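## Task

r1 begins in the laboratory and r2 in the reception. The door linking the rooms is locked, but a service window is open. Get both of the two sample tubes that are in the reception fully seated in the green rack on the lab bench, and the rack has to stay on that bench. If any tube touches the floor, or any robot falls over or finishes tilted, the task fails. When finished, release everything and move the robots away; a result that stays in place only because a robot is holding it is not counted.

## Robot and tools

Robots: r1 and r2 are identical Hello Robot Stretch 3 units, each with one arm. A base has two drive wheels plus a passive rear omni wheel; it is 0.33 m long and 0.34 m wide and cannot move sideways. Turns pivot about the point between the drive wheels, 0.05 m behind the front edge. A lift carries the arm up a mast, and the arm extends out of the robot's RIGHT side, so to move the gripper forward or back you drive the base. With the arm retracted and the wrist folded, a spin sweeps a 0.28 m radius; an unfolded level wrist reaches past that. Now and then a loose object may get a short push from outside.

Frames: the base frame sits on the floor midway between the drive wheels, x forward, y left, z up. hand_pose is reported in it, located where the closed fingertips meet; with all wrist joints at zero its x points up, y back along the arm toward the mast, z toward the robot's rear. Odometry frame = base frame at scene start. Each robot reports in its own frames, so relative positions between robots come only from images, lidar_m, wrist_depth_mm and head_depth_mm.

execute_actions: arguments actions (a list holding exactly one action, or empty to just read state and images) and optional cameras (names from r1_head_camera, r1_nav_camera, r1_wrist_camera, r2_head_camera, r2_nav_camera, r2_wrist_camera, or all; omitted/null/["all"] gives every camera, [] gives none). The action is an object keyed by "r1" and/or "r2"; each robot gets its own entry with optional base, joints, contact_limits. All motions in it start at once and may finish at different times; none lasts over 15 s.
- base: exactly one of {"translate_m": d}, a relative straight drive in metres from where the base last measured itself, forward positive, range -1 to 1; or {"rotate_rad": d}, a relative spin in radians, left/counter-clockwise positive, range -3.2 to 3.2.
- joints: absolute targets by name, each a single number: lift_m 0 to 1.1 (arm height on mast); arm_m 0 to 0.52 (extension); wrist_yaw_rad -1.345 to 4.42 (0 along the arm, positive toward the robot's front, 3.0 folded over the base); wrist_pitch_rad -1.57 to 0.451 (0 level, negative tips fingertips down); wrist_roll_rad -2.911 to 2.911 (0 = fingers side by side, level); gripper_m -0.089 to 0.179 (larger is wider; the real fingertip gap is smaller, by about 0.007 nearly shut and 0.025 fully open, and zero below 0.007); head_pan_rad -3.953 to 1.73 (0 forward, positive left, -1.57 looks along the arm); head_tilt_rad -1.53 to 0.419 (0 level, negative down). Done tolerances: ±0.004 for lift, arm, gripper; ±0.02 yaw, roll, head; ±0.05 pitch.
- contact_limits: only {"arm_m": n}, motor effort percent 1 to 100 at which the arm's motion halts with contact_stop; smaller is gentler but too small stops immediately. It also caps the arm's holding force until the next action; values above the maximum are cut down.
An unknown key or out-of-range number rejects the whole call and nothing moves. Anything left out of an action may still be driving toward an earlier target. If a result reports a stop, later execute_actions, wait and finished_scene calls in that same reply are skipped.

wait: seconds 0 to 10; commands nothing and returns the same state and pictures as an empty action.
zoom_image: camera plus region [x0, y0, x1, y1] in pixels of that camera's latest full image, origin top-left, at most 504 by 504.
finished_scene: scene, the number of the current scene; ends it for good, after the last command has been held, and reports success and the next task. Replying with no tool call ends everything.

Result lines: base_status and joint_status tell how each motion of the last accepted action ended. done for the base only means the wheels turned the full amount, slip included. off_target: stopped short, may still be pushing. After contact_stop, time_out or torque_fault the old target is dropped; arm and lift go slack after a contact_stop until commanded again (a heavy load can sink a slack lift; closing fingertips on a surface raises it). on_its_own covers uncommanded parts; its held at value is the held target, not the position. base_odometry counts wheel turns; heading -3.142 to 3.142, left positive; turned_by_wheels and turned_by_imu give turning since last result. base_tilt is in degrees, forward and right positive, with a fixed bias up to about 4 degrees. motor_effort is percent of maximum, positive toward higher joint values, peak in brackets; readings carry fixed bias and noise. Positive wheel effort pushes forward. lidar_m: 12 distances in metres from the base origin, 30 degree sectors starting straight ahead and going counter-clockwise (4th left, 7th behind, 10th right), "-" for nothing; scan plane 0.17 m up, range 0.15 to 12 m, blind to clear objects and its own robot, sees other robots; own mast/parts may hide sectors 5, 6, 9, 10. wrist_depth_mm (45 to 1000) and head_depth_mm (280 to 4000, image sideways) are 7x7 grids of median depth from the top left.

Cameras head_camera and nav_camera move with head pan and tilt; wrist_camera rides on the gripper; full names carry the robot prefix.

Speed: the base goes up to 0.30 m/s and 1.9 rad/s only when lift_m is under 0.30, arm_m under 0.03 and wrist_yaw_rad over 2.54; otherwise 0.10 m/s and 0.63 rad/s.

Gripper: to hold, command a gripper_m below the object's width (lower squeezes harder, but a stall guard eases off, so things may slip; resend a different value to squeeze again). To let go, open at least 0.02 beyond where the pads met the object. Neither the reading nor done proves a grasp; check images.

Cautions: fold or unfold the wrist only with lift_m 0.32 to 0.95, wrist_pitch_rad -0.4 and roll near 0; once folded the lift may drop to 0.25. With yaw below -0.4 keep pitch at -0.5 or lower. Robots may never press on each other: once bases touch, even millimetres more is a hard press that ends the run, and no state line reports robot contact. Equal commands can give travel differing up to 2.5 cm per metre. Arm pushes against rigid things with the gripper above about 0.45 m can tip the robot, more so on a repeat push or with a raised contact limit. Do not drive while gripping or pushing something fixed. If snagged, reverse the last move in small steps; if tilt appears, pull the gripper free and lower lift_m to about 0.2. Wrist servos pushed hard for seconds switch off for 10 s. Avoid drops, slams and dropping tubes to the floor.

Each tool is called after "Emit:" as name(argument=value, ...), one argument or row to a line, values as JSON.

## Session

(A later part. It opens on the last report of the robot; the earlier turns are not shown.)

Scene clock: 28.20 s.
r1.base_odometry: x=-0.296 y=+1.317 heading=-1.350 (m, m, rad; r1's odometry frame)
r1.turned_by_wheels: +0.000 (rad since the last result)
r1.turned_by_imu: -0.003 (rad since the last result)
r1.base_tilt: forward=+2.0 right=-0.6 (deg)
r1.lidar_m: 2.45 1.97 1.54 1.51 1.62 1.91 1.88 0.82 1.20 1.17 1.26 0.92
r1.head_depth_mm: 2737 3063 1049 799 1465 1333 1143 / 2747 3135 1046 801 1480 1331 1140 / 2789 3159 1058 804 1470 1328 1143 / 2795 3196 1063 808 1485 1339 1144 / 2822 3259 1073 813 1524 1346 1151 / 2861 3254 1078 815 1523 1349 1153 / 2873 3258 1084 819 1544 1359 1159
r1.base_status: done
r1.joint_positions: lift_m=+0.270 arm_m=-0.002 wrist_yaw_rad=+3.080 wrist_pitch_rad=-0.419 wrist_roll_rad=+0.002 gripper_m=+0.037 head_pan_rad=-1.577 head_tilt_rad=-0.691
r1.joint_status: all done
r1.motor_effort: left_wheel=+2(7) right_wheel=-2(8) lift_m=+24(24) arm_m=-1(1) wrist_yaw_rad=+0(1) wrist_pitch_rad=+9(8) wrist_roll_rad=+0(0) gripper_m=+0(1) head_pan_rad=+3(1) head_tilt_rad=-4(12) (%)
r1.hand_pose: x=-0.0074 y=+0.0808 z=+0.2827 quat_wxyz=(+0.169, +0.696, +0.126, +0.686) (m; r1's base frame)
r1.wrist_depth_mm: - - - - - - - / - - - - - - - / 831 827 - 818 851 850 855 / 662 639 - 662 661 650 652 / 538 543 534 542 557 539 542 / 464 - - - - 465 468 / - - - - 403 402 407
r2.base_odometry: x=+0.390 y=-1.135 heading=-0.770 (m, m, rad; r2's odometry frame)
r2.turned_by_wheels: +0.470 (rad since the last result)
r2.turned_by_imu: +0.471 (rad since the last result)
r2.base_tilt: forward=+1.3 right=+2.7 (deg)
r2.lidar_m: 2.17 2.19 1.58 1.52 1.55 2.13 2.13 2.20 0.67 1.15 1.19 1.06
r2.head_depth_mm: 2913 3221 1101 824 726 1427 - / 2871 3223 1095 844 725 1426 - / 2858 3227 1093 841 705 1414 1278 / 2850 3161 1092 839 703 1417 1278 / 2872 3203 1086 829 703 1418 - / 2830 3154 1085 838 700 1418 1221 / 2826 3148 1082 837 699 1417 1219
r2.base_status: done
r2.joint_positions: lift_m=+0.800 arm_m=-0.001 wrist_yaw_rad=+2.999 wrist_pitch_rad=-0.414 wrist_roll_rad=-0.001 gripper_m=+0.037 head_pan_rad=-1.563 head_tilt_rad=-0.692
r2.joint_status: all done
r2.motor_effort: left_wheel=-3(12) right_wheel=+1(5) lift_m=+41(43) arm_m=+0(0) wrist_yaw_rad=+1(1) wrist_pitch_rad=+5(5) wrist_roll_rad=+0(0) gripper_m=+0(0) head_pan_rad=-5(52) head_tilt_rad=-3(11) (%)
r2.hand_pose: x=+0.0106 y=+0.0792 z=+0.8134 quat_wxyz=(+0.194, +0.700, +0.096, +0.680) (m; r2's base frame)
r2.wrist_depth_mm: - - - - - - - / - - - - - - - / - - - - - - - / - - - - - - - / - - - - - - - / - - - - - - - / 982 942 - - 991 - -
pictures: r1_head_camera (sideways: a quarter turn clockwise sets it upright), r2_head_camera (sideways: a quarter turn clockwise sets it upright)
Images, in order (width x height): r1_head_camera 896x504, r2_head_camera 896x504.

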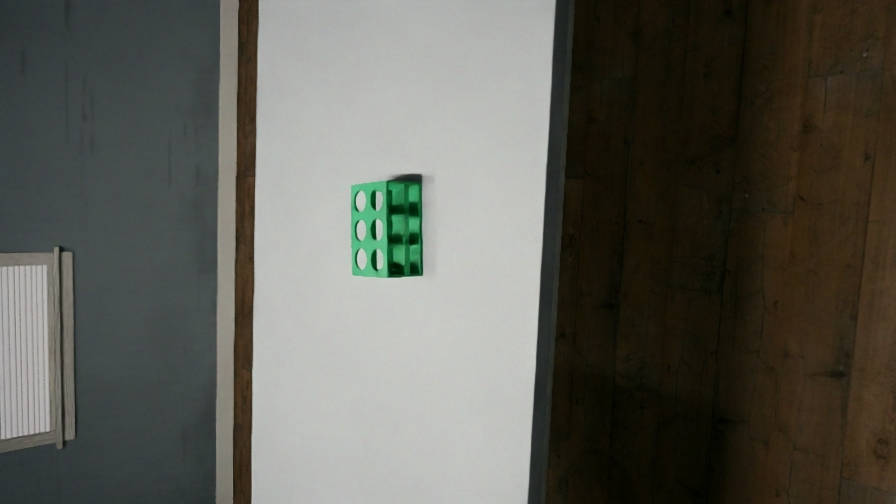

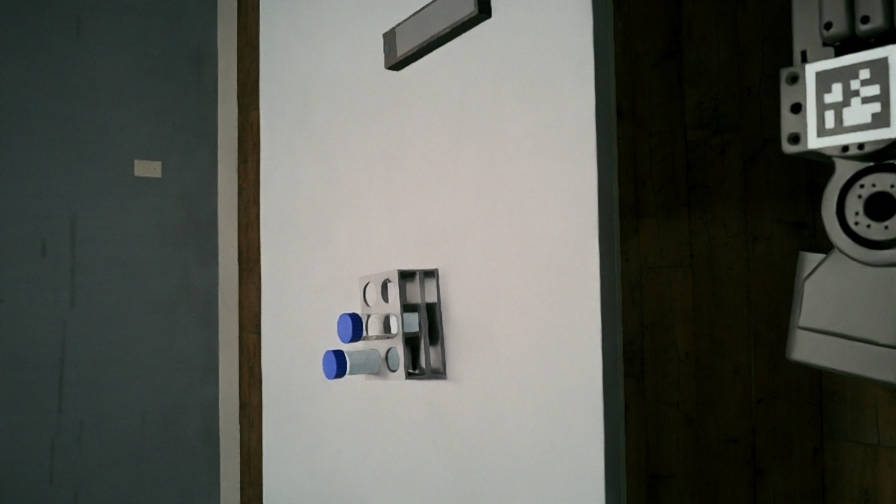

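Emit:
execute_actions(
  actions=[
    {"r2":{"joints":{"lift_m":0.86,"wrist_yaw_rad":0.0,"gripper_m":0.179}},"r1":{"base":{"rotate_rad":-0.08},"joints":{"lift_m":0.86}}},
  ],
  cameras=["r2_head_camera","r2_wrist_camera"],
)

Scene clock: 34.93 s.
r1.base_odometry: x=-0.296 y=+1.317 heading=-1.430 (m, m, rad; r1's odometry frame)
r1.turned_by_wheels: -0.080 (rad since the last result)
r1.turned_by_imu: -0.081 (rad since the last result)
r1.base_tilt: forward=+2.0 right=-0.6 (deg)
r1.lidar_m: 2.45 2.12 1.57 1.52 1.58 1.93 1.88 0.82 1.22 1.17 1.23 0.92
r1.head_depth_mm: 2805 3162 1044 797 1465 - - / 2782 3204 1050 800 1462 - 1097 / 2809 3131 1058 804 1481 1403 - / 2814 3210 1064 808 1489 1408 - / 2804 3221 1068 811 1480 1424 1098 / 2815 3209 1075 814 1486 1348 1159 / 2789 3171 1086 819 1503 1342 1160
r1.base_status: done
r1.joint_positions: lift_m=+0.860 arm_m=-0.002 wrist_yaw_rad=+3.080 wrist_pitch_rad=-0.419 wrist_roll_rad=+0.002 gripper_m=+0.037 head_pan_rad=-1.577 head_tilt_rad=-0.692
r1.joint_status: all done
r1.motor_effort: left_wheel=+2(9) right_wheel=-1(7) lift_m=+34(36) arm_m=+0(1) wrist_yaw_rad=+1(1) wrist_pitch_rad=+8(9) wrist_roll_rad=+0(0) gripper_m=+0(0) head_pan_rad=+3(3) head_tilt_rad=-4(4) (%)
r1.hand_pose: x=-0.0074 y=+0.0809 z=+0.8723 quat_wxyz=(+0.169, +0.696, +0.126, +0.686) (m; r1's base frame)
r1.wrist_depth_mm: - - - - - - - / - - - - - - - / - - - - - - - / - - - - - - - / - - - - - - - / - - - - - - - / - - 953 - - - -
r2.base_odometry: x=+0.390 y=-1.135 heading=-0.770 (m, m, rad; r2's odometry frame)
r2.turned_by_wheels: +0.000 (rad since the last result)
r2.turned_by_imu: +0.002 (rad since the last result)
r2.base_tilt: forward=+1.3 right=+2.7 (deg)
r2.lidar_m: 2.16 2.19 1.59 1.52 1.55 2.13 2.13 2.20 0.67 1.15 1.19 1.06
r2.head_depth_mm: 2916 3238 1095 824 726 1487 - / 2886 3215 1093 844 706 1471 - / 2866 3218 1088 842 704 1442 - / 2882 3209 1086 841 693 - - / 2835 3191 1084 831 704 1423 1228 / 2844 3176 1084 838 701 1412 1222 / 2859 3160 1083 835 699 1412 1222
r2.base_status: not commanded
r2.joint_positions: lift_m=+0.860 arm_m=-0.001 wrist_yaw_rad=+0.002 wrist_pitch_rad=-0.414 wrist_roll_rad=-0.001 gripper_m=+0.179 head_pan_rad=-1.563 head_tilt_rad=-0.692
r2.joint_status: all done
r2.motor_effort: left_wheel=-3(3) right_wheel=+2(2) lift_m=+40(46) arm_m=+0(0) wrist_yaw_rad=-1(3) wrist_pitch_rad=+5(5) wrist_roll_rad=+0(0) gripper_m=+0(88) head_pan_rad=-5(5) head_tilt_rad=-3(3) (%)
r2.hand_pose: x=-0.0211 y=-0.3684 z=+0.8734 quat_wxyz=(+0.693, +0.146, -0.691, -0.145) (m; r2's base frame)
r2.wrist_depth_mm: - - - - - - - / 622 642 548 672 742 831 - / 465 471 485 502 523 522 - / 362 374 385 395 401 415 426 / 317 323 327 336 343 353 351 / - - - - - - 476 / 998 - - - - - -
pictures: r2_head_camera (sideways: a quarter turn clockwise sets it upright), r2_wrist_camera
Images, in order (width x height): r2_head_camera 896x504, r2_wrist_camera 644x364.

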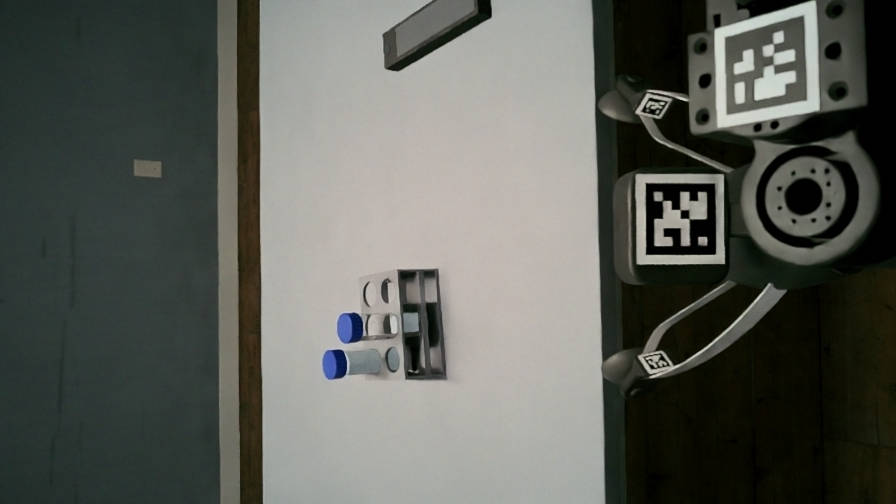

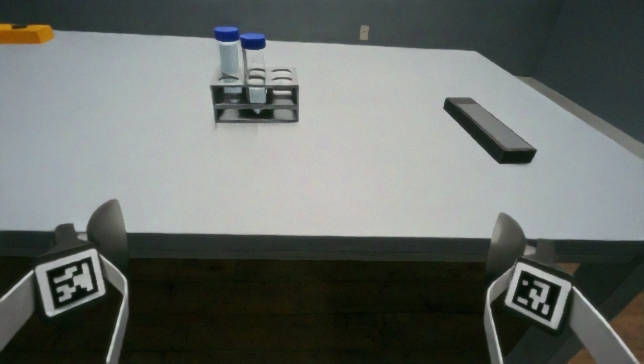

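Emit:
execute_actions(
  actions=[
    {"r2":{"base":{"translate_m":0.095},"joints":{"lift_m":0.80,"arm_m":0.24}},"r1":{"joints":{"wrist_yaw_rad":0.0,"wrist_pitch_rad":-0.4,"gripper_m":0.179}}},
  ],
  cameras=["r2_head_camera","r2_wrist_camera","r1_wrist_camera","r1_head_camera"],
)

Scene clock: 38.70 s.
r1.base_odometry: x=-0.296 y=+1.317 heading=-1.430 (m, m, rad; r1's odometry frame)
r1.turned_by_wheels: +0.000 (rad since the last result)
r1.turned_by_imu: -0.001 (rad since the last result)
r1.base_tilt: forward=+2.1 right=-0.5 (deg)
r1.lidar_m: 2.45 2.12 1.57 1.52 1.58 1.94 1.88 0.82 1.21 1.18 1.23 0.92
r1.head_depth_mm: 2808 3156 1044 798 1461 - - / 2788 3182 1052 800 761 - - / 2796 3198 1057 804 707 - - / 2810 3187 1059 808 766 1307 1155 / 2796 3190 1069 812 770 1341 1153 / 2799 3199 1078 817 1491 1343 1159 / 2790 3180 1082 819 1501 1357 1154
r1.base_status: not commanded
r1.joint_positions: lift_m=+0.860 arm_m=-0.002 wrist_yaw_rad=+0.003 wrist_pitch_rad=-0.419 wrist_roll_rad=+0.002 gripper_m=+0.179 head_pan_rad=-1.577 head_tilt_rad=-0.692
r1.joint_status: all done
r1.motor_effort: left_wheel=+2(2) right_wheel=-1(1) lift_m=+34(34) arm_m=-1(1) wrist_yaw_rad=-2(2) wrist_pitch_rad=+9(7) wrist_roll_rad=+0(0) gripper_m=+1(100) head_pan_rad=+2(2) head_tilt_rad=-3(3) (%)
r1.hand_pose: x=-0.0208 y=-0.3674 z=+0.8723 quat_wxyz=(+0.691, +0.148, -0.692, -0.146) (m; r1's base frame)
r1.wrist_depth_mm: - - - - - - - / 645 643 603 510 650 662 673 / 468 470 473 478 479 485 482 / 367 375 371 377 380 379 380 / 413 341 337 330 333 322 325 / - - - - - - - / - - - - - - 932
r2.base_odometry: x=+0.458 y=-1.201 heading=-0.770 (m, m, rad; r2's odometry frame)
r2.turned_by_wheels: +0.000 (rad since the last result)
r2.turned_by_imu: +0.001 (rad since the last result)
r2.base_tilt: forward=+1.3 right=+2.7 (deg)
r2.lidar_m: 2.07 2.14 1.59 1.52 1.55 2.13 2.22 0.74 0.76 1.15 1.19 0.98
r2.head_depth_mm: 2904 3228 1101 845 726 - - / 2906 3198 1094 902 - 1392 1231 / 2888 3208 1091 - 681 1423 1226 / 2878 3198 1089 840 723 1421 1222 / 2849 3185 1086 840 703 1421 1229 / 2840 3167 1084 837 701 1418 1224 / 2832 3139 1081 834 699 1407 1214
r2.base_status: done
r2.joint_positions: lift_m=+0.800 arm_m=+0.240 wrist_yaw_rad=+0.000 wrist_pitch_rad=-0.414 wrist_roll_rad=-0.001 gripper_m=+0.179 head_pan_rad=-1.563 head_tilt_rad=-0.692
r2.joint_status: all done
r2.motor_effort: left_wheel=-3(5) right_wheel=+2(4) lift_m=+26(39) arm_m=+3(3) wrist_yaw_rad=+0(1) wrist_pitch_rad=+5(5) wrist_roll_rad=+0(0) gripper_m=+1(0) head_pan_rad=-5(5) head_tilt_rad=-3(3) (%)
r2.hand_pose: x=-0.0214 y=-0.6096 z=+0.8139 quat_wxyz=(+0.693, +0.146, -0.691, -0.145) (m; r2's base frame)
r2.wrist_depth_mm: - - - - - - - / 456 470 450 309 541 568 608 / 337 348 324 270 347 398 414 / 267 276 274 276 286 302 313 / 232 228 232 236 242 258 252 / - 193 196 200 204 204 211 / 166 169 171 174 176 179 181
pictures: r1_head_camera (sideways: a quarter turn clockwise sets it upright), r1_wrist_camera, r2_head_camera (sideways: a quarter turn clockwise sets it upright), r2_wrist_camera
Images, in order (width x height): r1_head_camera 896x504, r1_wrist_camera 644x364, r2_head_camera 896x504, r2_wrist_camera 644x364.

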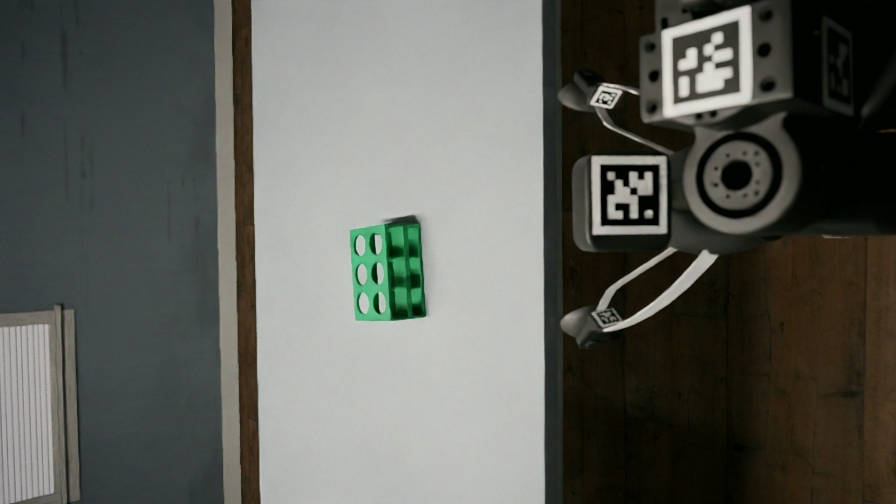

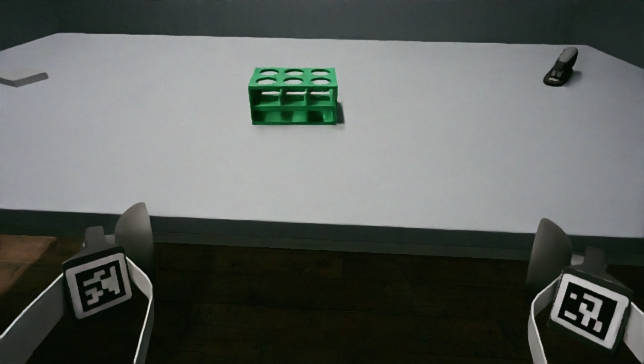

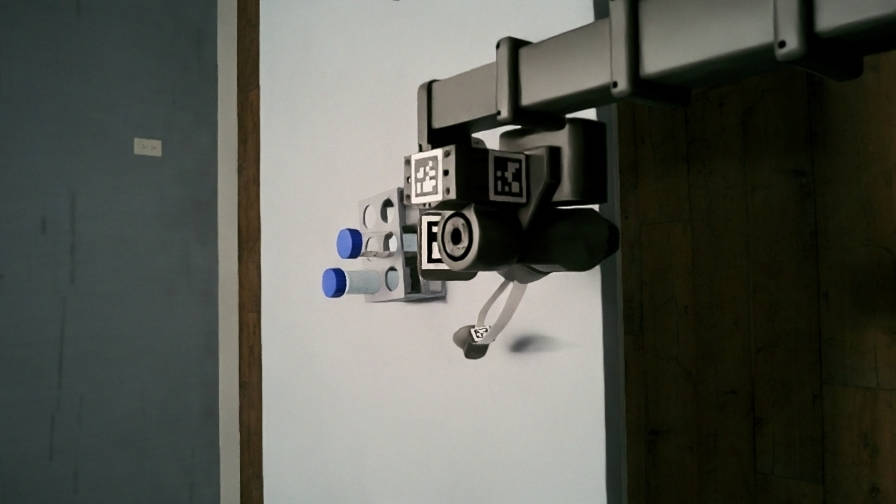

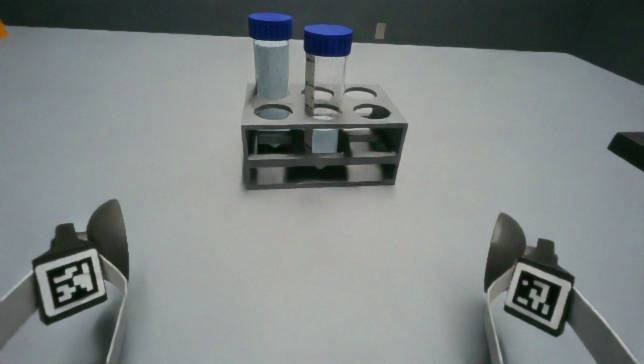

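Emit:
execute_actions(
  actions=[
    {"r2":{"base":{"translate_m":-0.012},"joints":{"lift_m":0.785,"arm_m":0.36}},"r1":{"base":{"translate_m":0.15},"joints":{"lift_m":0.92}}},
  ],
  cameras=["r2_head_camera","r2_wrist_camera"],
)

Scene clock: 42.33 s.
r1.base_odometry: x=-0.275 y=+1.169 heading=-1.430 (m, m, rad; r1's odometry frame)
r1.turned_by_wheels: +0.000 (rad since the last result)
r1.turned_by_imu: +0.000 (rad since the last result)
r1.base_tilt: forward=+2.1 right=-0.5 (deg)
r1.lidar_m: 2.30 2.11 1.56 1.51 1.58 2.10 2.03 0.95 1.22 1.18 1.23 0.80
r1.head_depth_mm: 2814 3119 1048 795 - - - / 2789 3190 1050 803 704 - - / 2790 3186 1058 819 - - - / 2791 3153 1058 809 1128 1317 1149 / 2798 3207 1070 812 1527 1348 1160 / 2785 3192 1076 815 1488 1354 1156 / 2793 3201 1085 817 1486 1353 1164
r1.base_status: done
r1.joint_positions: lift_m=+0.920 arm_m=-0.002 wrist_yaw_rad=+0.003 wrist_pitch_rad=-0.418 wrist_roll_rad=+0.002 gripper_m=+0.179 head_pan_rad=-1.577 head_tilt_rad=-0.692
r1.joint_status: all done
r1.motor_effort: left_wheel=+2(8) right_wheel=-2(2) lift_m=+34(34) arm_m=+0(1) wrist_yaw_rad=-2(2) wrist_pitch_rad=+8(8) wrist_roll_rad=+0(0) gripper_m=+0(1) head_pan_rad=+2(3) head_tilt_rad=-4(4) (%)
r1.hand_pose: x=-0.0209 y=-0.3674 z=+0.9324 quat_wxyz=(+0.691, +0.148, -0.692, -0.146) (m; r1's base frame)
r1.wrist_depth_mm: - - - - - - - / - 822 818 821 842 856 849 / 597 591 593 574 541 608 621 / 469 474 479 477 475 470 476 / 389 401 388 390 388 396 395 / - - - - - 425 362 / - - - - - - -
r2.base_odometry: x=+0.450 y=-1.193 heading=-0.770 (m, m, rad; r2's odometry frame)
r2.turned_by_wheels: +0.000 (rad since the last result)
r2.turned_by_imu: +0.001 (rad since the last result)
r2.base_tilt: forward=+1.3 right=+2.7 (deg)
r2.lidar_m: 2.08 2.15 1.58 1.52 1.55 2.13 2.21 0.73 0.74 1.15 1.18 0.99
r2.head_depth_mm: 2910 3239 1095 844 726 - - / 2907 3214 1092 - - 1385 1212 / 2885 3182 1137 - 704 1424 1227 / 2864 3181 1131 - 704 1420 1226 / 2863 3179 1089 821 702 1418 1221 / 2845 3169 1085 839 700 1418 1225 / 2810 3152 1081 834 698 1415 1223
r2.base_status: done
r2.joint_positions: lift_m=+0.785 arm_m=+0.360 wrist_yaw_rad=+0.000 wrist_pitch_rad=-0.414 wrist_roll_rad=-0.001 gripper_m=+0.179 head_pan_rad=-1.563 head_tilt_rad=-0.692
r2.joint_status: all done
r2.motor_effort: left_wheel=-3(9) right_wheel=+1(3) lift_m=+26(25) arm_m=+3(4) wrist_yaw_rad=-1(1) wrist_pitch_rad=+5(5) wrist_roll_rad=+0(0) gripper_m=+0(0) head_pan_rad=-5(5) head_tilt_rad=-3(3) (%)
r2.hand_pose: x=-0.0215 y=-0.7296 z=+0.7989 quat_wxyz=(+0.693, +0.146, -0.691, -0.145) (m; r2's base frame)
r2.wrist_depth_mm: - - - - - - - / 412 421 151 114 491 508 539 / 307 312 170 301 349 361 372 / 245 248 168 168 197 276 283 / 209 174 162 161 176 231 230 / - 172 167 174 180 185 193 / 151 153 156 157 160 162 164
pictures: r2_head_camera (sideways: a quarter turn clockwise sets it upright), r2_wrist_camera
Images, in order (width x height): r2_head_camera 896x504, r2_wrist_camera 644x364.

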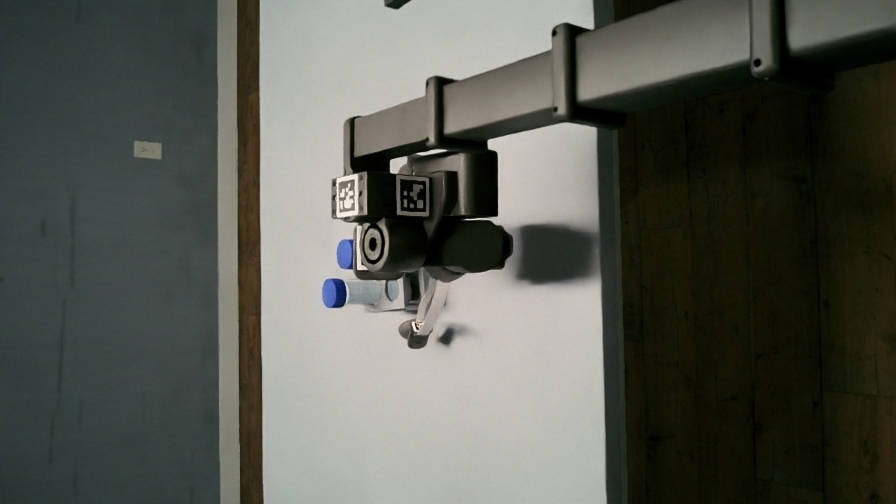

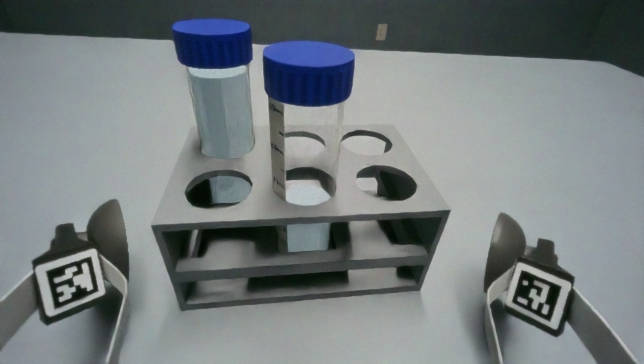

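Emit:
execute_actions(
  actions=[
    {"r2":{"base":{"translate_m":0.004},"joints":{"arm_m":0.40}},"r1":{"base":{"translate_m":0.08}}},
  ],
  cameras=["r2_wrist_camera"],
)

Scene clock: 44.43 s.
r1.base_odometry: x=-0.264 y=+1.089 heading=-1.430 (m, m, rad; r1's odometry frame)
r1.turned_by_wheels: +0.000 (rad since the last result)
r1.turned_by_imu: +0.000 (rad since the last result)
r1.base_tilt: forward=+2.0 right=-0.4 (deg)
r1.lidar_m: 2.22 2.11 1.56 1.51 1.58 2.18 2.11 1.01 1.22 1.18 0.75 0.76
r1.head_depth_mm: 2780 3159 1043 796 - - - / 2800 3216 1051 802 706 - - / 2783 3204 1052 818 - - - / 2798 3200 1064 809 1125 1310 1151 / 2750 3194 1069 815 1514 1339 1157 / 2779 3190 1080 816 1484 1346 1157 / 2837 3226 1085 820 1491 1353 1160
r1.base_status: done
r1.joint_positions: lift_m=+0.920 arm_m=-0.002 wrist_yaw_rad=+0.003 wrist_pitch_rad=-0.418 wrist_roll_rad=+0.002 gripper_m=+0.179 head_pan_rad=-1.577 head_tilt_rad=-0.692
r1.joint_status: not commanded
r1.motor_effort: left_wheel=+2(7) right_wheel=-1(2) lift_m=+34(34) arm_m=+0(1) wrist_yaw_rad=-1(1) wrist_pitch_rad=+8(8) wrist_roll_rad=+0(0) gripper_m=+0(1) head_pan_rad=+3(3) head_tilt_rad=-3(3) (%)
r1.hand_pose: x=-0.0209 y=-0.3674 z=+0.9324 quat_wxyz=(+0.691, +0.148, -0.692, -0.146) (m; r1's base frame)
r1.wrist_depth_mm: - - - - - - - / - 813 804 813 829 839 844 / 589 596 588 594 545 568 612 / 467 472 473 477 479 482 478 / 384 403 393 393 393 398 393 / - - - - - 425 361 / 648 - - - - - -
r2.base_odometry: x=+0.452 y=-1.195 heading=-0.770 (m, m, rad; r2's odometry frame)
r2.turned_by_wheels: +0.000 (rad since the last result)
r2.turned_by_imu: +0.001 (rad since the last result)
r2.base_tilt: forward=+1.3 right=+2.7 (deg)
r2.lidar_m: 2.07 2.15 1.58 1.52 1.55 2.13 2.22 0.73 0.75 1.15 1.19 0.98
r2.head_depth_mm: 2886 3222 1099 846 727 - - / 2896 3212 1140 - 724 1390 1215 / 2885 3205 1189 790 704 1424 1225 / 2874 3203 1135 791 704 1422 1227 / 2841 3174 1089 819 701 1419 1226 / 2835 3163 1084 838 702 1417 1220 / 2828 3132 1081 836 699 1417 1222
r2.base_status: done
r2.joint_positions: lift_m=+0.785 arm_m=+0.400 wrist_yaw_rad=+0.001 wrist_pitch_rad=-0.414 wrist_roll_rad=-0.001 gripper_m=+0.179 head_pan_rad=-1.563 head_tilt_rad=-0.692
r2.joint_status: all done
r2.motor_effort: left_wheel=-2(4) right_wheel=+1(4) lift_m=+26(26) arm_m=+4(3) wrist_yaw_rad=-1(3) wrist_pitch_rad=+5(5) wrist_roll_rad=+0(0) gripper_m=+0(0) head_pan_rad=-4(5) head_tilt_rad=-3(3) (%)
r2.hand_pose: x=-0.0212 y=-0.7695 z=+0.7989 quat_wxyz=(+0.693, +0.146, -0.691, -0.145) (m; r2's base frame)
r2.wrist_depth_mm: - - - - - - - / 412 395 114 98 483 513 545 / 305 313 130 83 332 357 375 / 244 248 143 153 179 277 284 / 208 141 138 136 148 232 231 / - 108 112 117 121 127 193 / 151 130 128 135 149 159 164
pictures: r2_wrist_camera
Images, in order (width x height): r2_wrist_camera 644x364.

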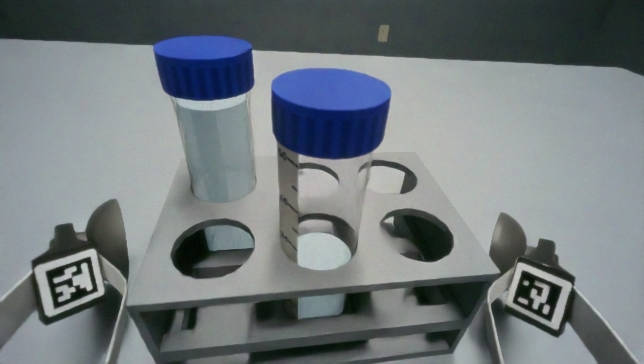

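Emit:
execute_actions(
  actions=[
    {"r2":{"joints":{"gripper_m":0.08}},"r1":{"base":{"translate_m":0.06}}},
  ],
  cameras=["r2_wrist_camera"],
)

Scene clock: 46.13 s.
r1.base_odometry: x=-0.255 y=+1.030 heading=-1.429 (m, m, rad; r1's odometry frame)
r1.turned_by_wheels: +0.000 (rad since the last result)
r1.turned_by_imu: +0.000 (rad since the last result)
r1.base_tilt: forward=+2.1 right=-0.3 (deg)
r1.lidar_m: 2.16 2.11 1.56 1.51 1.58 2.18 2.17 1.07 1.22 1.18 0.70 2.24
r1.head_depth_mm: 2775 3131 1046 794 - - - / 2804 3141 1052 800 707 - - / 2795 3220 1058 817 - - - / 2819 3140 1066 809 1129 1305 1149 / 2797 3205 1073 812 1527 1343 1155 / 2807 3197 1076 816 1489 1340 1154 / 2814 3241 1082 816 1491 1320 1162
r1.base_status: done
r1.joint_positions: lift_m=+0.920 arm_m=-0.002 wrist_yaw_rad=+0.003 wrist_pitch_rad=-0.418 wrist_roll_rad=+0.002 gripper_m=+0.179 head_pan_rad=-1.577 head_tilt_rad=-0.692
r1.joint_status: not commanded
r1.motor_effort: left_wheel=+2(8) right_wheel=-2(3) lift_m=+34(34) arm_m=+0(0) wrist_yaw_rad=-2(2) wrist_pitch_rad=+8(8) wrist_roll_rad=+0(0) gripper_m=+1(0) head_pan_rad=+3(3) head_tilt_rad=-4(3) (%)
r1.hand_pose: x=-0.0209 y=-0.3674 z=+0.9324 quat_wxyz=(+0.691, +0.148, -0.692, -0.146) (m; r1's base frame)
r1.wrist_depth_mm: - - - - - - - / - 877 817 834 827 840 842 / 626 590 615 601 556 533 617 / 466 469 477 472 480 474 480 / 386 399 395 392 391 394 393 / 512 - - - - 433 359 / 593 - - - - - -
r2.base_odometry: x=+0.452 y=-1.195 heading=-0.770 (m, m, rad; r2's odometry frame)
r2.turned_by_wheels: +0.000 (rad since the last result)
r2.turned_by_imu: +0.001 (rad since the last result)
r2.base_tilt: forward=+1.3 right=+2.7 (deg)
r2.lidar_m: 2.07 2.15 1.59 1.52 1.55 2.13 2.22 0.73 0.75 1.15 1.19 0.98
r2.head_depth_mm: 2879 3239 1097 844 724 - - / 2869 3224 1141 - 745 1388 1218 / 2887 3197 1189 790 703 1421 1233 / 2836 3187 1134 789 703 1413 1227 / 2854 3197 1088 822 702 1419 1221 / 2809 3162 1082 838 701 1417 1222 / 2837 3138 1081 836 701 1409 1218
r2.base_status: not commanded
r2.joint_positions: lift_m=+0.785 arm_m=+0.400 wrist_yaw_rad=+0.003 wrist_pitch_rad=-0.412 wrist_roll_rad=-0.006 gripper_m=+0.082 head_pan_rad=-1.563 head_tilt_rad=-0.692
r2.joint_status: all done
r2.motor_effort: left_wheel=-2(3) right_wheel=+1(1) lift_m=+26(26) arm_m=+4(4) wrist_yaw_rad=-2(2) wrist_pitch_rad=+4(5) wrist_roll_rad=+3(3) gripper_m=-39(100) head_pan_rad=-4(4) head_tilt_rad=-3(3) (%)
r2.hand_pose: x=-0.0209 y=-0.7698 z=+0.7993 quat_wxyz=(+0.695, +0.146, -0.689, -0.144) (m; r2's base frame)
r2.wrist_depth_mm: - - - - - - - / 414 402 113 102 498 523 555 / 307 314 131 91 332 370 380 / 242 249 144 158 174 281 289 / 203 204 139 136 144 222 232 / - 114 113 134 145 147 196 / 150 149 130 147 157 163 168
pictures: r2_wrist_camera
Images, in order (width x height): r2_wrist_camera 644x364.

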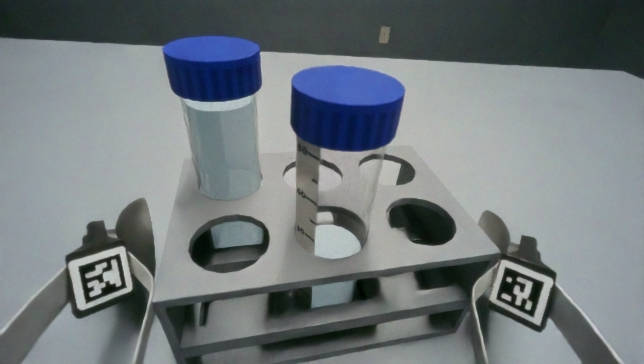

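Emit:
execute_actions(
  actions=[
    {"r2":{"joints":{"gripper_m":0.179}},"r1":{"base":{"translate_m":0.05}}},
  ],
  cameras=[],
)

Emit:
execute_actions(
  actions=[
    {"r2":{"joints":{"arm_m":0.31}},"r1":{"base":{"translate_m":0.08}}},
  ],
  cameras=[],
)

Emit:
execute_actions(
  actions=[
    {"r2":{"base":{"translate_m":-0.065},"joints":{"wrist_yaw_rad":0.2}},"r1":{"base":{"translate_m":0.07}}},
  ],
  cameras=["r2_wrist_camera","r2_head_camera"],
)

Scene clock: 49.03 s.
r1.base_odometry: x=-0.248 y=+0.981 heading=-1.429 (m, m, rad; r1's odometry frame)
r1.turned_by_wheels: +0.000 (rad since the last result)
r1.turned_by_imu: +0.000 (rad since the last result)
r1.base_tilt: forward=+2.1 right=-0.3 (deg)
r1.lidar_m: 2.11 2.10 1.56 1.51 1.57 2.18 2.22 1.11 1.22 1.18 0.67 2.19
r1.head_depth_mm: 2785 3180 1045 796 - - - / 2804 3174 1053 802 705 - - / 2826 3178 1056 820 - - - / 2822 3194 1064 807 1129 1303 1152 / 2809 3198 1070 814 1521 1346 1155 / 2788 3218 1077 817 1482 1352 1154 / 2847 3266 1083 816 1496 1167 1165
r1.base_status: done
r1.joint_positions: lift_m=+0.920 arm_m=-0.002 wrist_yaw_rad=+0.003 wrist_pitch_rad=-0.418 wrist_roll_rad=+0.002 gripper_m=+0.179 head_pan_rad=-1.577 head_tilt_rad=-0.692
r1.joint_status: not commanded
r1.motor_effort: left_wheel=+2(7) right_wheel=-2(3) lift_m=+34(34) arm_m=+0(0) wrist_yaw_rad=-2(2) wrist_pitch_rad=+8(8) wrist_roll_rad=+0(0) gripper_m=+0(0) head_pan_rad=+3(3) head_tilt_rad=-4(3) (%)
r1.hand_pose: x=-0.0209 y=-0.3674 z=+0.9324 quat_wxyz=(+0.691, +0.148, -0.692, -0.146) (m; r1's base frame)
r1.wrist_depth_mm: - - - - - - - / - - 825 836 831 837 843 / - 601 592 600 618 506 610 / 463 464 477 475 474 481 489 / 388 400 387 389 393 394 397 / 478 - - - - - 359 / - - - - - - -
r2.base_odometry: x=+0.452 y=-1.195 heading=-0.770 (m, m, rad; r2's odometry frame)
r2.turned_by_wheels: +0.000 (rad since the last result)
r2.turned_by_imu: +0.001 (rad since the last result)
r2.base_tilt: forward=+1.2 right=+2.7 (deg)
r2.lidar_m: 2.08 2.15 1.59 1.52 1.55 2.13 2.22 0.73 0.75 1.15 1.19 0.98
r2.head_depth_mm: 2906 3206 1097 846 727 - - / 2893 3221 1138 - 724 1392 1219 / 2892 3210 1193 791 704 1425 1229 / 2850 3201 1138 789 703 1423 1223 / 2845 3201 1083 817 700 1420 1225 / 2860 3174 1084 838 702 1409 1223 / 2836 3151 1084 836 699 1410 1222
r2.base_status: not commanded
r2.joint_positions: lift_m=+0.785 arm_m=+0.400 wrist_yaw_rad=+0.000 wrist_pitch_rad=-0.412 wrist_roll_rad=-0.003 gripper_m=+0.179 head_pan_rad=-1.563 head_tilt_rad=-0.692
r2.joint_status: all done
r2.motor_effort: left_wheel=-2(2) right_wheel=+1(1) lift_m=+26(26) arm_m=+3(4) wrist_yaw_rad=+0(2) wrist_pitch_rad=+5(4) wrist_roll_rad=+1(3) gripper_m=+0(85) head_pan_rad=-4(4) head_tilt_rad=-3(3) (%)
r2.hand_pose: x=-0.0215 y=-0.7698 z=+0.7992 quat_wxyz=(+0.693, +0.145, -0.691, -0.145) (m; r2's base frame)
r2.wrist_depth_mm: - - - - - - - / 414 398 115 99 493 517 541 / 308 312 131 89 327 361 377 / 245 247 144 153 180 276 284 / 210 199 156 136 146 231 229 / - 114 113 133 145 145 193 / 151 149 129 147 156 162 166
pictures: none
No camera images: the call's "cameras" was empty. Leave "cameras" out to get every camera's image.

Scene clock: 50.93 s.
r1.base_odometry: x=-0.237 y=+0.901 heading=-1.429 (m, m, rad; r1's odometry frame)
r1.turned_by_wheels: +0.000 (rad since the last result)
r1.turned_by_imu: +0.000 (rad since the last result)
r1.base_tilt: forward=+2.0 right=-0.6 (deg)
r1.lidar_m: 2.03 2.10 1.56 1.51 1.58 2.18 2.30 1.18 1.23 1.18 0.63 2.10
r1.head_depth_mm: 2798 3155 1046 796 - - - / 2783 3187 1048 802 705 - - / 2821 3159 1055 821 - - - / 2801 3184 1068 808 1133 1306 1147 / 2783 3197 1070 811 1528 1340 1154 / 2806 3190 1075 815 1489 1318 1154 / 2794 3207 2565 817 818 1293 1154
r1.base_status: done
r1.joint_positions: lift_m=+0.920 arm_m=-0.002 wrist_yaw_rad=+0.003 wrist_pitch_rad=-0.418 wrist_roll_rad=+0.002 gripper_m=+0.179 head_pan_rad=-1.577 head_tilt_rad=-0.692
r1.joint_status: not commanded
r1.motor_effort: left_wheel=+1(8) right_wheel=-1(3) lift_m=+34(34) arm_m=-1(0) wrist_yaw_rad=-2(2) wrist_pitch_rad=+8(8) wrist_roll_rad=+0(0) gripper_m=+0(1) head_pan_rad=+2(2) head_tilt_rad=-4(3) (%)
r1.hand_pose: x=-0.0209 y=-0.3674 z=+0.9324 quat_wxyz=(+0.691, +0.148, -0.692, -0.146) (m; r1's base frame)
r1.wrist_depth_mm: - - - - - - - / - - 822 827 832 837 840 / - 609 608 605 608 543 546 / - 465 479 476 472 479 476 / 390 400 393 391 389 392 397 / - - - - - - 357 / - 647 - - - - -
r2.base_odometry: x=+0.452 y=-1.195 heading=-0.770 (m, m, rad; r2's odometry frame)
r2.turned_by_wheels: +0.000 (rad since the last result)
r2.turned_by_imu: +0.001 (rad since the last result)
r2.base_tilt: forward=+1.3 right=+2.7 (deg)
r2.lidar_m: 2.08 2.15 1.59 1.52 1.54 2.13 2.22 0.73 0.75 1.15 1.18 0.98
r2.head_depth_mm: 2894 3211 1096 846 727 - - / 2888 3224 1091 - 713 1390 1228 / 2892 3211 1089 - 683 1416 1225 / 2864 3223 1091 - 685 1421 1224 / 2866 3173 1084 824 702 1415 1225 / 2846 3174 1083 837 701 1415 1222 / 2814 3149 1080 837 699 1412 1222
r2.base_status: not commanded
r2.joint_positions: lift_m=+0.785 arm_m=+0.310 wrist_yaw_rad=+0.000 wrist_pitch_rad=-0.412 wrist_roll_rad=-0.003 gripper_m=+0.179 head_pan_rad=-1.563 head_tilt_rad=-0.692
r2.joint_status: all done
r2.motor_effort: left_wheel=-2(2) right_wheel=+1(1) lift_m=+26(26) arm_m=-4(4) wrist_yaw_rad=-1(0) wrist_pitch_rad=+4(4) wrist_roll_rad=+1(1) gripper_m=+0(0) head_pan_rad=-5(4) head_tilt_rad=-3(3) (%)
r2.hand_pose: x=-0.0215 y=-0.6804 z=+0.7992 quat_wxyz=(+0.693, +0.145, -0.691, -0.145) (m; r2's base frame)
r2.wrist_depth_mm: - - 199 - - - - / 411 435 385 441 494 526 552 / 307 315 227 204 259 360 376 / 244 250 237 213 247 277 283 / 210 207 208 215 221 233 230 / - 175 179 183 186 186 194 / 151 153 156 159 162 162 166
pictures: none
No camera images: the call's "cameras" was empty. Leave "cameras" out to get every camera's image.

Scene clock: 53.03 s.
r1.base_odometry: x=-0.227 y=+0.832 heading=-1.429 (m, m, rad; r1's odometry frame)
r1.turned_by_wheels: +0.000 (rad since the last result)
r1.turned_by_imu: +0.000 (rad since the last result)
r1.base_tilt: forward=+2.1 right=-0.6 (deg)
r1.lidar_m: 1.96 2.03 1.56 1.51 1.57 2.19 2.37 1.25 1.22 1.18 0.59 2.03
r1.head_depth_mm: 2788 3181 1044 796 - - - / 2829 3182 1049 799 707 - - / 2802 3195 1059 819 - - - / 2785 3203 1059 809 1520 1309 1149 / 2780 3197 1070 809 1527 1341 1155 / 2827 3210 1073 818 906 1183 1152 / 2819 3229 2684 850 850 1355 1160
r1.base_status: done
r1.joint_positions: lift_m=+0.920 arm_m=-0.002 wrist_yaw_rad=+0.003 wrist_pitch_rad=-0.418 wrist_roll_rad=+0.002 gripper_m=+0.179 head_pan_rad=-1.577 head_tilt_rad=-0.692
r1.joint_status: not commanded
r1.motor_effort: left_wheel=+2(6) right_wheel=-2(3) lift_m=+34(34) arm_m=+0(0) wrist_yaw_rad=-2(2) wrist_pitch_rad=+8(8) wrist_roll_rad=+0(0) gripper_m=+0(0) head_pan_rad=+3(2) head_tilt_rad=-4(4) (%)
r1.hand_pose: x=-0.0209 y=-0.3674 z=+0.9324 quat_wxyz=(+0.691, +0.148, -0.692, -0.146) (m; r1's base frame)
r1.wrist_depth_mm: - - - - - - - / - - 838 805 840 850 827 / - - 599 606 597 593 514 / - 468 465 466 482 474 476 / - 401 387 391 387 394 395 / - 536 - - - - 357 / - - - - - - -
r2.base_odometry: x=+0.406 y=-1.150 heading=-0.770 (m, m, rad; r2's odometry frame)
r2.turned_by_wheels: +0.000 (rad since the last result)
r2.turned_by_imu: +0.001 (rad since the last result)
r2.base_tilt: forward=+1.3 right=+2.7 (deg)
r2.lidar_m: 2.14 2.19 1.59 1.52 1.54 2.14 2.15 2.22 0.69 1.15 1.19 1.04
r2.head_depth_mm: 2913 3242 1097 840 726 - - / 2857 3229 1092 - 714 1392 1226 / 2868 3200 1092 - 704 1426 1224 / 2857 3197 1084 - 684 1422 1229 / 2844 3187 1089 832 703 1415 1222 / 2841 3162 1084 840 701 1416 1219 / 2824 3170 1083 835 700 1418 1221
r2.base_status: done
r2.joint_positions: lift_m=+0.785 arm_m=+0.310 wrist_yaw_rad=+0.198 wrist_pitch_rad=-0.412 wrist_roll_rad=-0.003 gripper_m=+0.179 head_pan_rad=-1.563 head_tilt_rad=-0.692
r2.joint_status: all done
r2.motor_effort: left_wheel=-3(9) right_wheel=+1(4) lift_m=+26(26) arm_m=-4(4) wrist_yaw_rad=+1(4) wrist_pitch_rad=+4(4) wrist_roll_rad=+1(1) gripper_m=+0(0) head_pan_rad=-5(4) head_tilt_rad=-3(3) (%)
r2.hand_pose: x=+0.0229 y=-0.6760 z=+0.7992 quat_wxyz=(+0.704, +0.213, -0.673, -0.075) (m; r2's base frame)
r2.wrist_depth_mm: 592 680 219 629 - - - / 412 442 389 459 501 515 539 / 307 317 226 220 319 365 379 / 243 250 238 218 249 277 284 / 209 209 211 216 220 233 229 / - 176 179 183 186 186 193 / 152 153 155 159 161 163 165
pictures: r2_head_camera (sideways: a quarter turn clockwise sets it upright), r2_wrist_camera
Images, in order (width x height): r2_head_camera 896x504, r2_wrist_camera 644x364.

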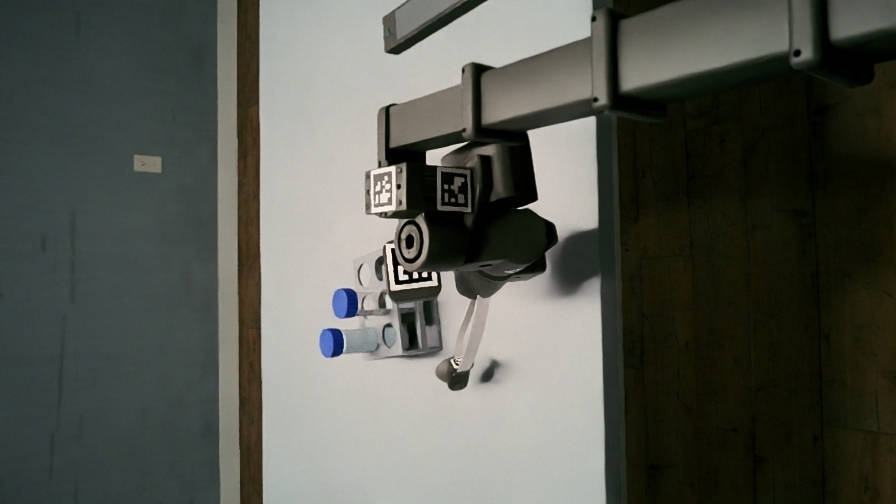

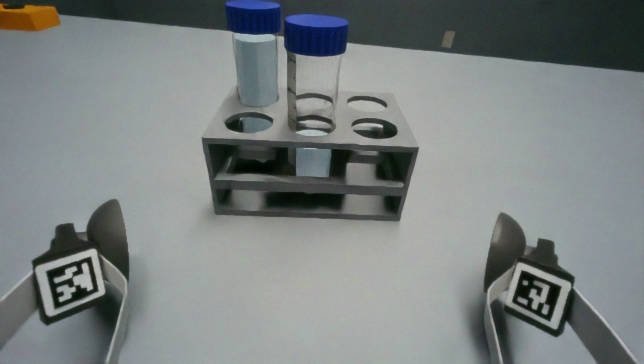

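Emit:
execute_actions(
  actions=[
    {"r2":{"base":{"translate_m":0.018},"joints":{"arm_m":0.398}},"r1":{"base":{"translate_m":0.08}}},
  ],
  cameras=["r2_wrist_camera"],
)

Scene clock: 55.23 s.
r1.base_odometry: x=-0.216 y=+0.753 heading=-1.429 (m, m, rad; r1's odometry frame)
r1.turned_by_wheels: +0.000 (rad since the last result)
r1.turned_by_imu: +0.000 (rad since the last result)
r1.base_tilt: forward=+2.0 right=-0.4 (deg)
r1.lidar_m: 1.88 1.94 1.56 1.51 1.57 2.18 2.45 1.32 1.22 1.18 0.56 1.95
r1.head_depth_mm: 2802 3147 1047 795 - - - / 2805 3183 1051 801 704 - - / 2815 3214 1062 819 - - - / 2828 3197 1058 810 1529 1312 1148 / 2783 3206 1075 812 1524 1278 1150 / 2804 3201 2647 815 828 1319 1156 / 2842 3257 2716 2036 1619 1350 1155
r1.base_status: done
r1.joint_positions: lift_m=+0.920 arm_m=-0.002 wrist_yaw_rad=+0.003 wrist_pitch_rad=-0.418 wrist_roll_rad=+0.002 gripper_m=+0.179 head_pan_rad=-1.577 head_tilt_rad=-0.692
r1.joint_status: not commanded
r1.motor_effort: left_wheel=+1(7) right_wheel=-2(2) lift_m=+34(34) arm_m=+0(0) wrist_yaw_rad=-2(2) wrist_pitch_rad=+8(8) wrist_roll_rad=+0(0) gripper_m=+1(1) head_pan_rad=+3(1) head_tilt_rad=-3(4) (%)
r1.hand_pose: x=-0.0209 y=-0.3674 z=+0.9324 quat_wxyz=(+0.691, +0.148, -0.692, -0.146) (m; r1's base frame)
r1.wrist_depth_mm: - - - - - - - / - - - 804 822 842 850 / - - 588 595 611 612 550 / - - 466 471 474 476 479 / - 402 392 389 396 399 396 / - 492 - - - - 355 / - - - - - - -
r2.base_odometry: x=+0.419 y=-1.163 heading=-0.770 (m, m, rad; r2's odometry frame)
r2.turned_by_wheels: +0.000 (rad since the last result)
r2.turned_by_imu: +0.000 (rad since the last result)
r2.base_tilt: forward=+1.3 right=+2.7 (deg)
r2.lidar_m: 2.13 2.19 1.58 1.52 1.54 2.13 2.17 0.72 0.70 1.15 1.19 1.02
r2.head_depth_mm: 2911 3237 1096 844 726 - - / 2882 3191 1117 - 744 1392 1226 / 2855 3218 1193 791 704 1422 1227 / 2856 3210 1188 790 703 1416 1227 / 2855 3188 1087 816 703 1421 1223 / 2827 3149 1085 835 701 1417 1220 / 2831 3152 1081 834 699 1410 1220
r2.base_status: done
r2.joint_positions: lift_m=+0.785 arm_m=+0.398 wrist_yaw_rad=+0.199 wrist_pitch_rad=-0.412 wrist_roll_rad=-0.003 gripper_m=+0.179 head_pan_rad=-1.563 head_tilt_rad=-0.692
r2.joint_status: all done
r2.motor_effort: left_wheel=-2(5) right_wheel=+1(3) lift_m=+26(26) arm_m=+4(5) wrist_yaw_rad=+1(1) wrist_pitch_rad=+4(4) wrist_roll_rad=+1(1) gripper_m=+0(0) head_pan_rad=-4(5) head_tilt_rad=-3(3) (%)
r2.hand_pose: x=+0.0230 y=-0.7633 z=+0.7992 quat_wxyz=(+0.704, +0.213, -0.673, -0.075) (m; r2's base frame)
r2.wrist_depth_mm: 627 - - - - - - / 415 433 126 98 490 513 - / 309 313 147 95 347 359 378 / 244 251 154 159 182 279 284 / 211 132 133 137 146 232 229 / - 138 140 141 143 175 194 / 151 152 150 153 155 163 166
pictures: r2_wrist_camera
Images, in order (width x height): r2_wrist_camera 644x364.

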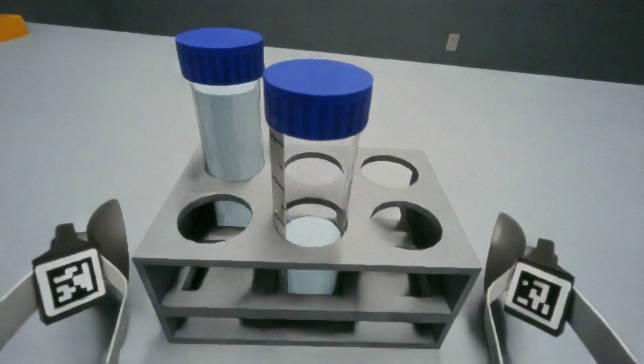

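Emit:
execute_actions(
  actions=[
    {"r2":{"base":{"translate_m":0.004},"joints":{"arm_m":0.418}},"r1":{"base":{"translate_m":0.04}}},
  ],
  cameras=[],
)

Emit:
execute_actions(
  actions=[
    {"r2":{"joints":{"gripper_m":0.07}},"r1":{"base":{"translate_m":0.06}}},
  ],
  cameras=["r2_wrist_camera"],
)

Scene clock: 58.60 s.
r1.base_odometry: x=-0.210 y=+0.713 heading=-1.429 (m, m, rad; r1's odometry frame)
r1.turned_by_wheels: +0.000 (rad since the last result)
r1.turned_by_imu: +0.000 (rad since the last result)
r1.base_tilt: forward=+2.0 right=-0.5 (deg)
r1.lidar_m: 1.84 1.90 1.55 1.51 1.57 2.18 2.49 1.36 1.23 0.55 0.56 1.90
r1.head_depth_mm: 2787 3132 1044 797 - - - / 2770 3199 1051 803 705 - - / 2824 3172 1062 819 - - - / 2789 3220 1062 806 1520 1308 1151 / 2814 3223 1072 812 849 1255 1147 / 2788 3195 2668 1809 1526 1342 1156 / 2820 3202 2666 1999 1618 1353 1160
r1.base_status: done
r1.joint_positions: lift_m=+0.920 arm_m=-0.002 wrist_yaw_rad=+0.003 wrist_pitch_rad=-0.418 wrist_roll_rad=+0.002 gripper_m=+0.179 head_pan_rad=-1.577 head_tilt_rad=-0.692
r1.joint_status: not commanded
r1.motor_effort: left_wheel=+2(7) right_wheel=-1(3) lift_m=+33(33) arm_m=-1(0) wrist_yaw_rad=-2(2) wrist_pitch_rad=+8(8) wrist_roll_rad=+0(0) gripper_m=+1(0) head_pan_rad=+3(2) head_tilt_rad=-4(4) (%)
r1.hand_pose: x=-0.0209 y=-0.3674 z=+0.9324 quat_wxyz=(+0.691, +0.148, -0.692, -0.146) (m; r1's base frame)
r1.wrist_depth_mm: - - - - - - - / - - - 825 817 864 846 / - - 625 596 606 602 578 / - - 474 471 475 475 484 / - 413 393 391 391 394 392 / - - 498 - - - 353 / - - - - - - -
r2.base_odometry: x=+0.422 y=-1.165 heading=-0.770 (m, m, rad; r2's odometry frame)
r2.turned_by_wheels: +0.000 (rad since the last result)
r2.turned_by_imu: +0.001 (rad since the last result)
r2.base_tilt: forward=+1.3 right=+2.7 (deg)
r2.lidar_m: 2.12 2.19 1.58 1.52 1.54 2.13 2.17 0.72 0.70 1.15 1.19 1.02
r2.head_depth_mm: 2899 3255 1094 843 727 - - / 2913 3226 1137 - 745 1387 1214 / 2863 3184 1192 790 704 1419 1226 / 2858 3197 1185 789 703 1424 1226 / 2858 3188 1085 813 702 1408 1218 / 2847 3182 1085 837 702 1416 1221 / 2816 3149 1081 836 699 1418 1216
r2.base_status: done
r2.joint_positions: lift_m=+0.785 arm_m=+0.418 wrist_yaw_rad=+0.199 wrist_pitch_rad=-0.413 wrist_roll_rad=-0.003 gripper_m=+0.179 head_pan_rad=-1.563 head_tilt_rad=-0.692
r2.joint_status: all done
r2.motor_effort: left_wheel=-3(4) right_wheel=+2(5) lift_m=+26(26) arm_m=+4(2) wrist_yaw_rad=+0(1) wrist_pitch_rad=+4(5) wrist_roll_rad=+1(1) gripper_m=+0(0) head_pan_rad=-5(5) head_tilt_rad=-3(3) (%)
r2.hand_pose: x=+0.0231 y=-0.7832 z=+0.7991 quat_wxyz=(+0.704, +0.213, -0.673, -0.075) (m; r2's base frame)
r2.wrist_depth_mm: - - - - - - - / 413 415 118 97 498 516 - / 307 318 133 86 342 360 377 / 246 247 147 168 194 276 283 / 209 132 157 140 155 232 231 / - 114 115 118 120 121 194 / 151 145 142 146 149 159 164
pictures: none
No camera images: the call's "cameras" was empty. Leave "cameras" out to get every camera's image.

Scene clock: 60.17 s.
r1.base_odometry: x=-0.201 y=+0.654 heading=-1.429 (m, m, rad; r1's odometry frame)
r1.turned_by_wheels: +0.000 (rad since the last result)
r1.turned_by_imu: +0.000 (rad since the last result)
r1.base_tilt: forward=+2.0 right=-0.6 (deg)
r1.lidar_m: 1.78 1.84 1.56 1.51 1.57 2.18 2.55 1.41 1.23 0.54 2.48 1.84
r1.head_depth_mm: 2812 3177 1044 800 - - - / 2832 3190 1052 800 705 - - / 2782 3193 1058 816 - - - / 2811 3210 1066 810 1524 1252 1149 / 2810 3181 2336 812 877 1316 1150 / 2842 3232 2653 2003 1615 1346 1159 / 2849 3224 2650 2018 1617 1349 1160
r1.base_status: done
r1.joint_positions: lift_m=+0.920 arm_m=-0.002 wrist_yaw_rad=+0.003 wrist_pitch_rad=-0.418 wrist_roll_rad=+0.002 gripper_m=+0.179 head_pan_rad=-1.577 head_tilt_rad=-0.692
r1.joint_status: not commanded
r1.motor_effort: left_wheel=+1(6) right_wheel=-2(3) lift_m=+34(34) arm_m=+0(0) wrist_yaw_rad=-2(2) wrist_pitch_rad=+8(8) wrist_roll_rad=+0(0) gripper_m=+1(1) head_pan_rad=+2(3) head_tilt_rad=-4(3) (%)
r1.hand_pose: x=-0.0209 y=-0.3674 z=+0.9324 quat_wxyz=(+0.691, +0.148, -0.692, -0.146) (m; r1's base frame)
r1.wrist_depth_mm: - - - - - - - / - - - 816 823 838 846 / - - - 613 607 585 610 / - - 517 483 474 481 472 / - - 391 396 391 391 396 / - - - - - - 359 / - - - - - - -
r2.base_odometry: x=+0.422 y=-1.165 heading=-0.770 (m, m, rad; r2's odometry frame)
r2.turned_by_wheels: +0.000 (rad since the last result)
r2.turned_by_imu: +0.000 (rad since the last result)
r2.base_tilt: forward=+1.3 right=+2.7 (deg)
r2.lidar_m: 2.12 2.19 1.58 1.52 1.54 2.13 2.18 0.72 0.70 1.15 1.19 1.02
r2.head_depth_mm: 2881 3218 1096 845 727 - - / 2904 3225 1137 - 745 1394 1214 / 2894 3202 1190 791 704 1418 1224 / 2877 3198 1185 790 703 1422 1224 / 2860 3169 1089 813 701 1416 1223 / 2857 3153 1082 836 701 1420 1226 / 2831 3136 1081 837 699 1415 1222
r2.base_status: not commanded
r2.joint_positions: lift_m=+0.785 arm_m=+0.418 wrist_yaw_rad=+0.199 wrist_pitch_rad=-0.413 wrist_roll_rad=-0.003 gripper_m=+0.072 head_pan_rad=-1.563 head_tilt_rad=-0.692
r2.joint_status: all done
r2.motor_effort: left_wheel=-2(3) right_wheel=+1(2) lift_m=+26(26) arm_m=+3(4) wrist_yaw_rad=+0(0) wrist_pitch_rad=+4(5) wrist_roll_rad=+1(1) gripper_m=-34(100) head_pan_rad=-5(4) head_tilt_rad=-3(3) (%)
r2.hand_pose: x=+0.0231 y=-0.7833 z=+0.7991 quat_wxyz=(+0.704, +0.213, -0.673, -0.075) (m; r2's base frame)
r2.wrist_depth_mm: - - - - - - - / 407 429 143 99 491 517 - / 306 313 161 188 348 359 369 / 242 249 160 160 198 275 284 / 203 135 133 136 133 226 230 / 179 152 148 150 153 191 193 / 150 153 155 158 159 161 168
pictures: r2_wrist_camera
Images, in order (width x height): r2_wrist_camera 644x364.

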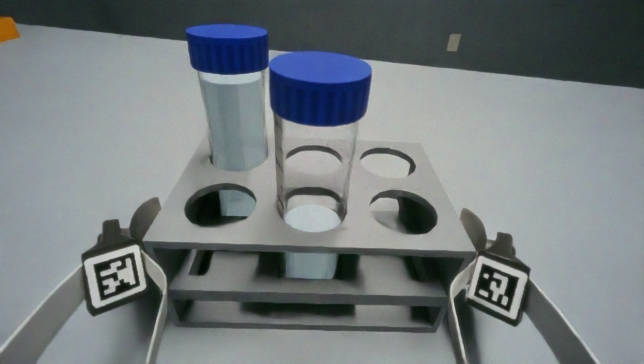

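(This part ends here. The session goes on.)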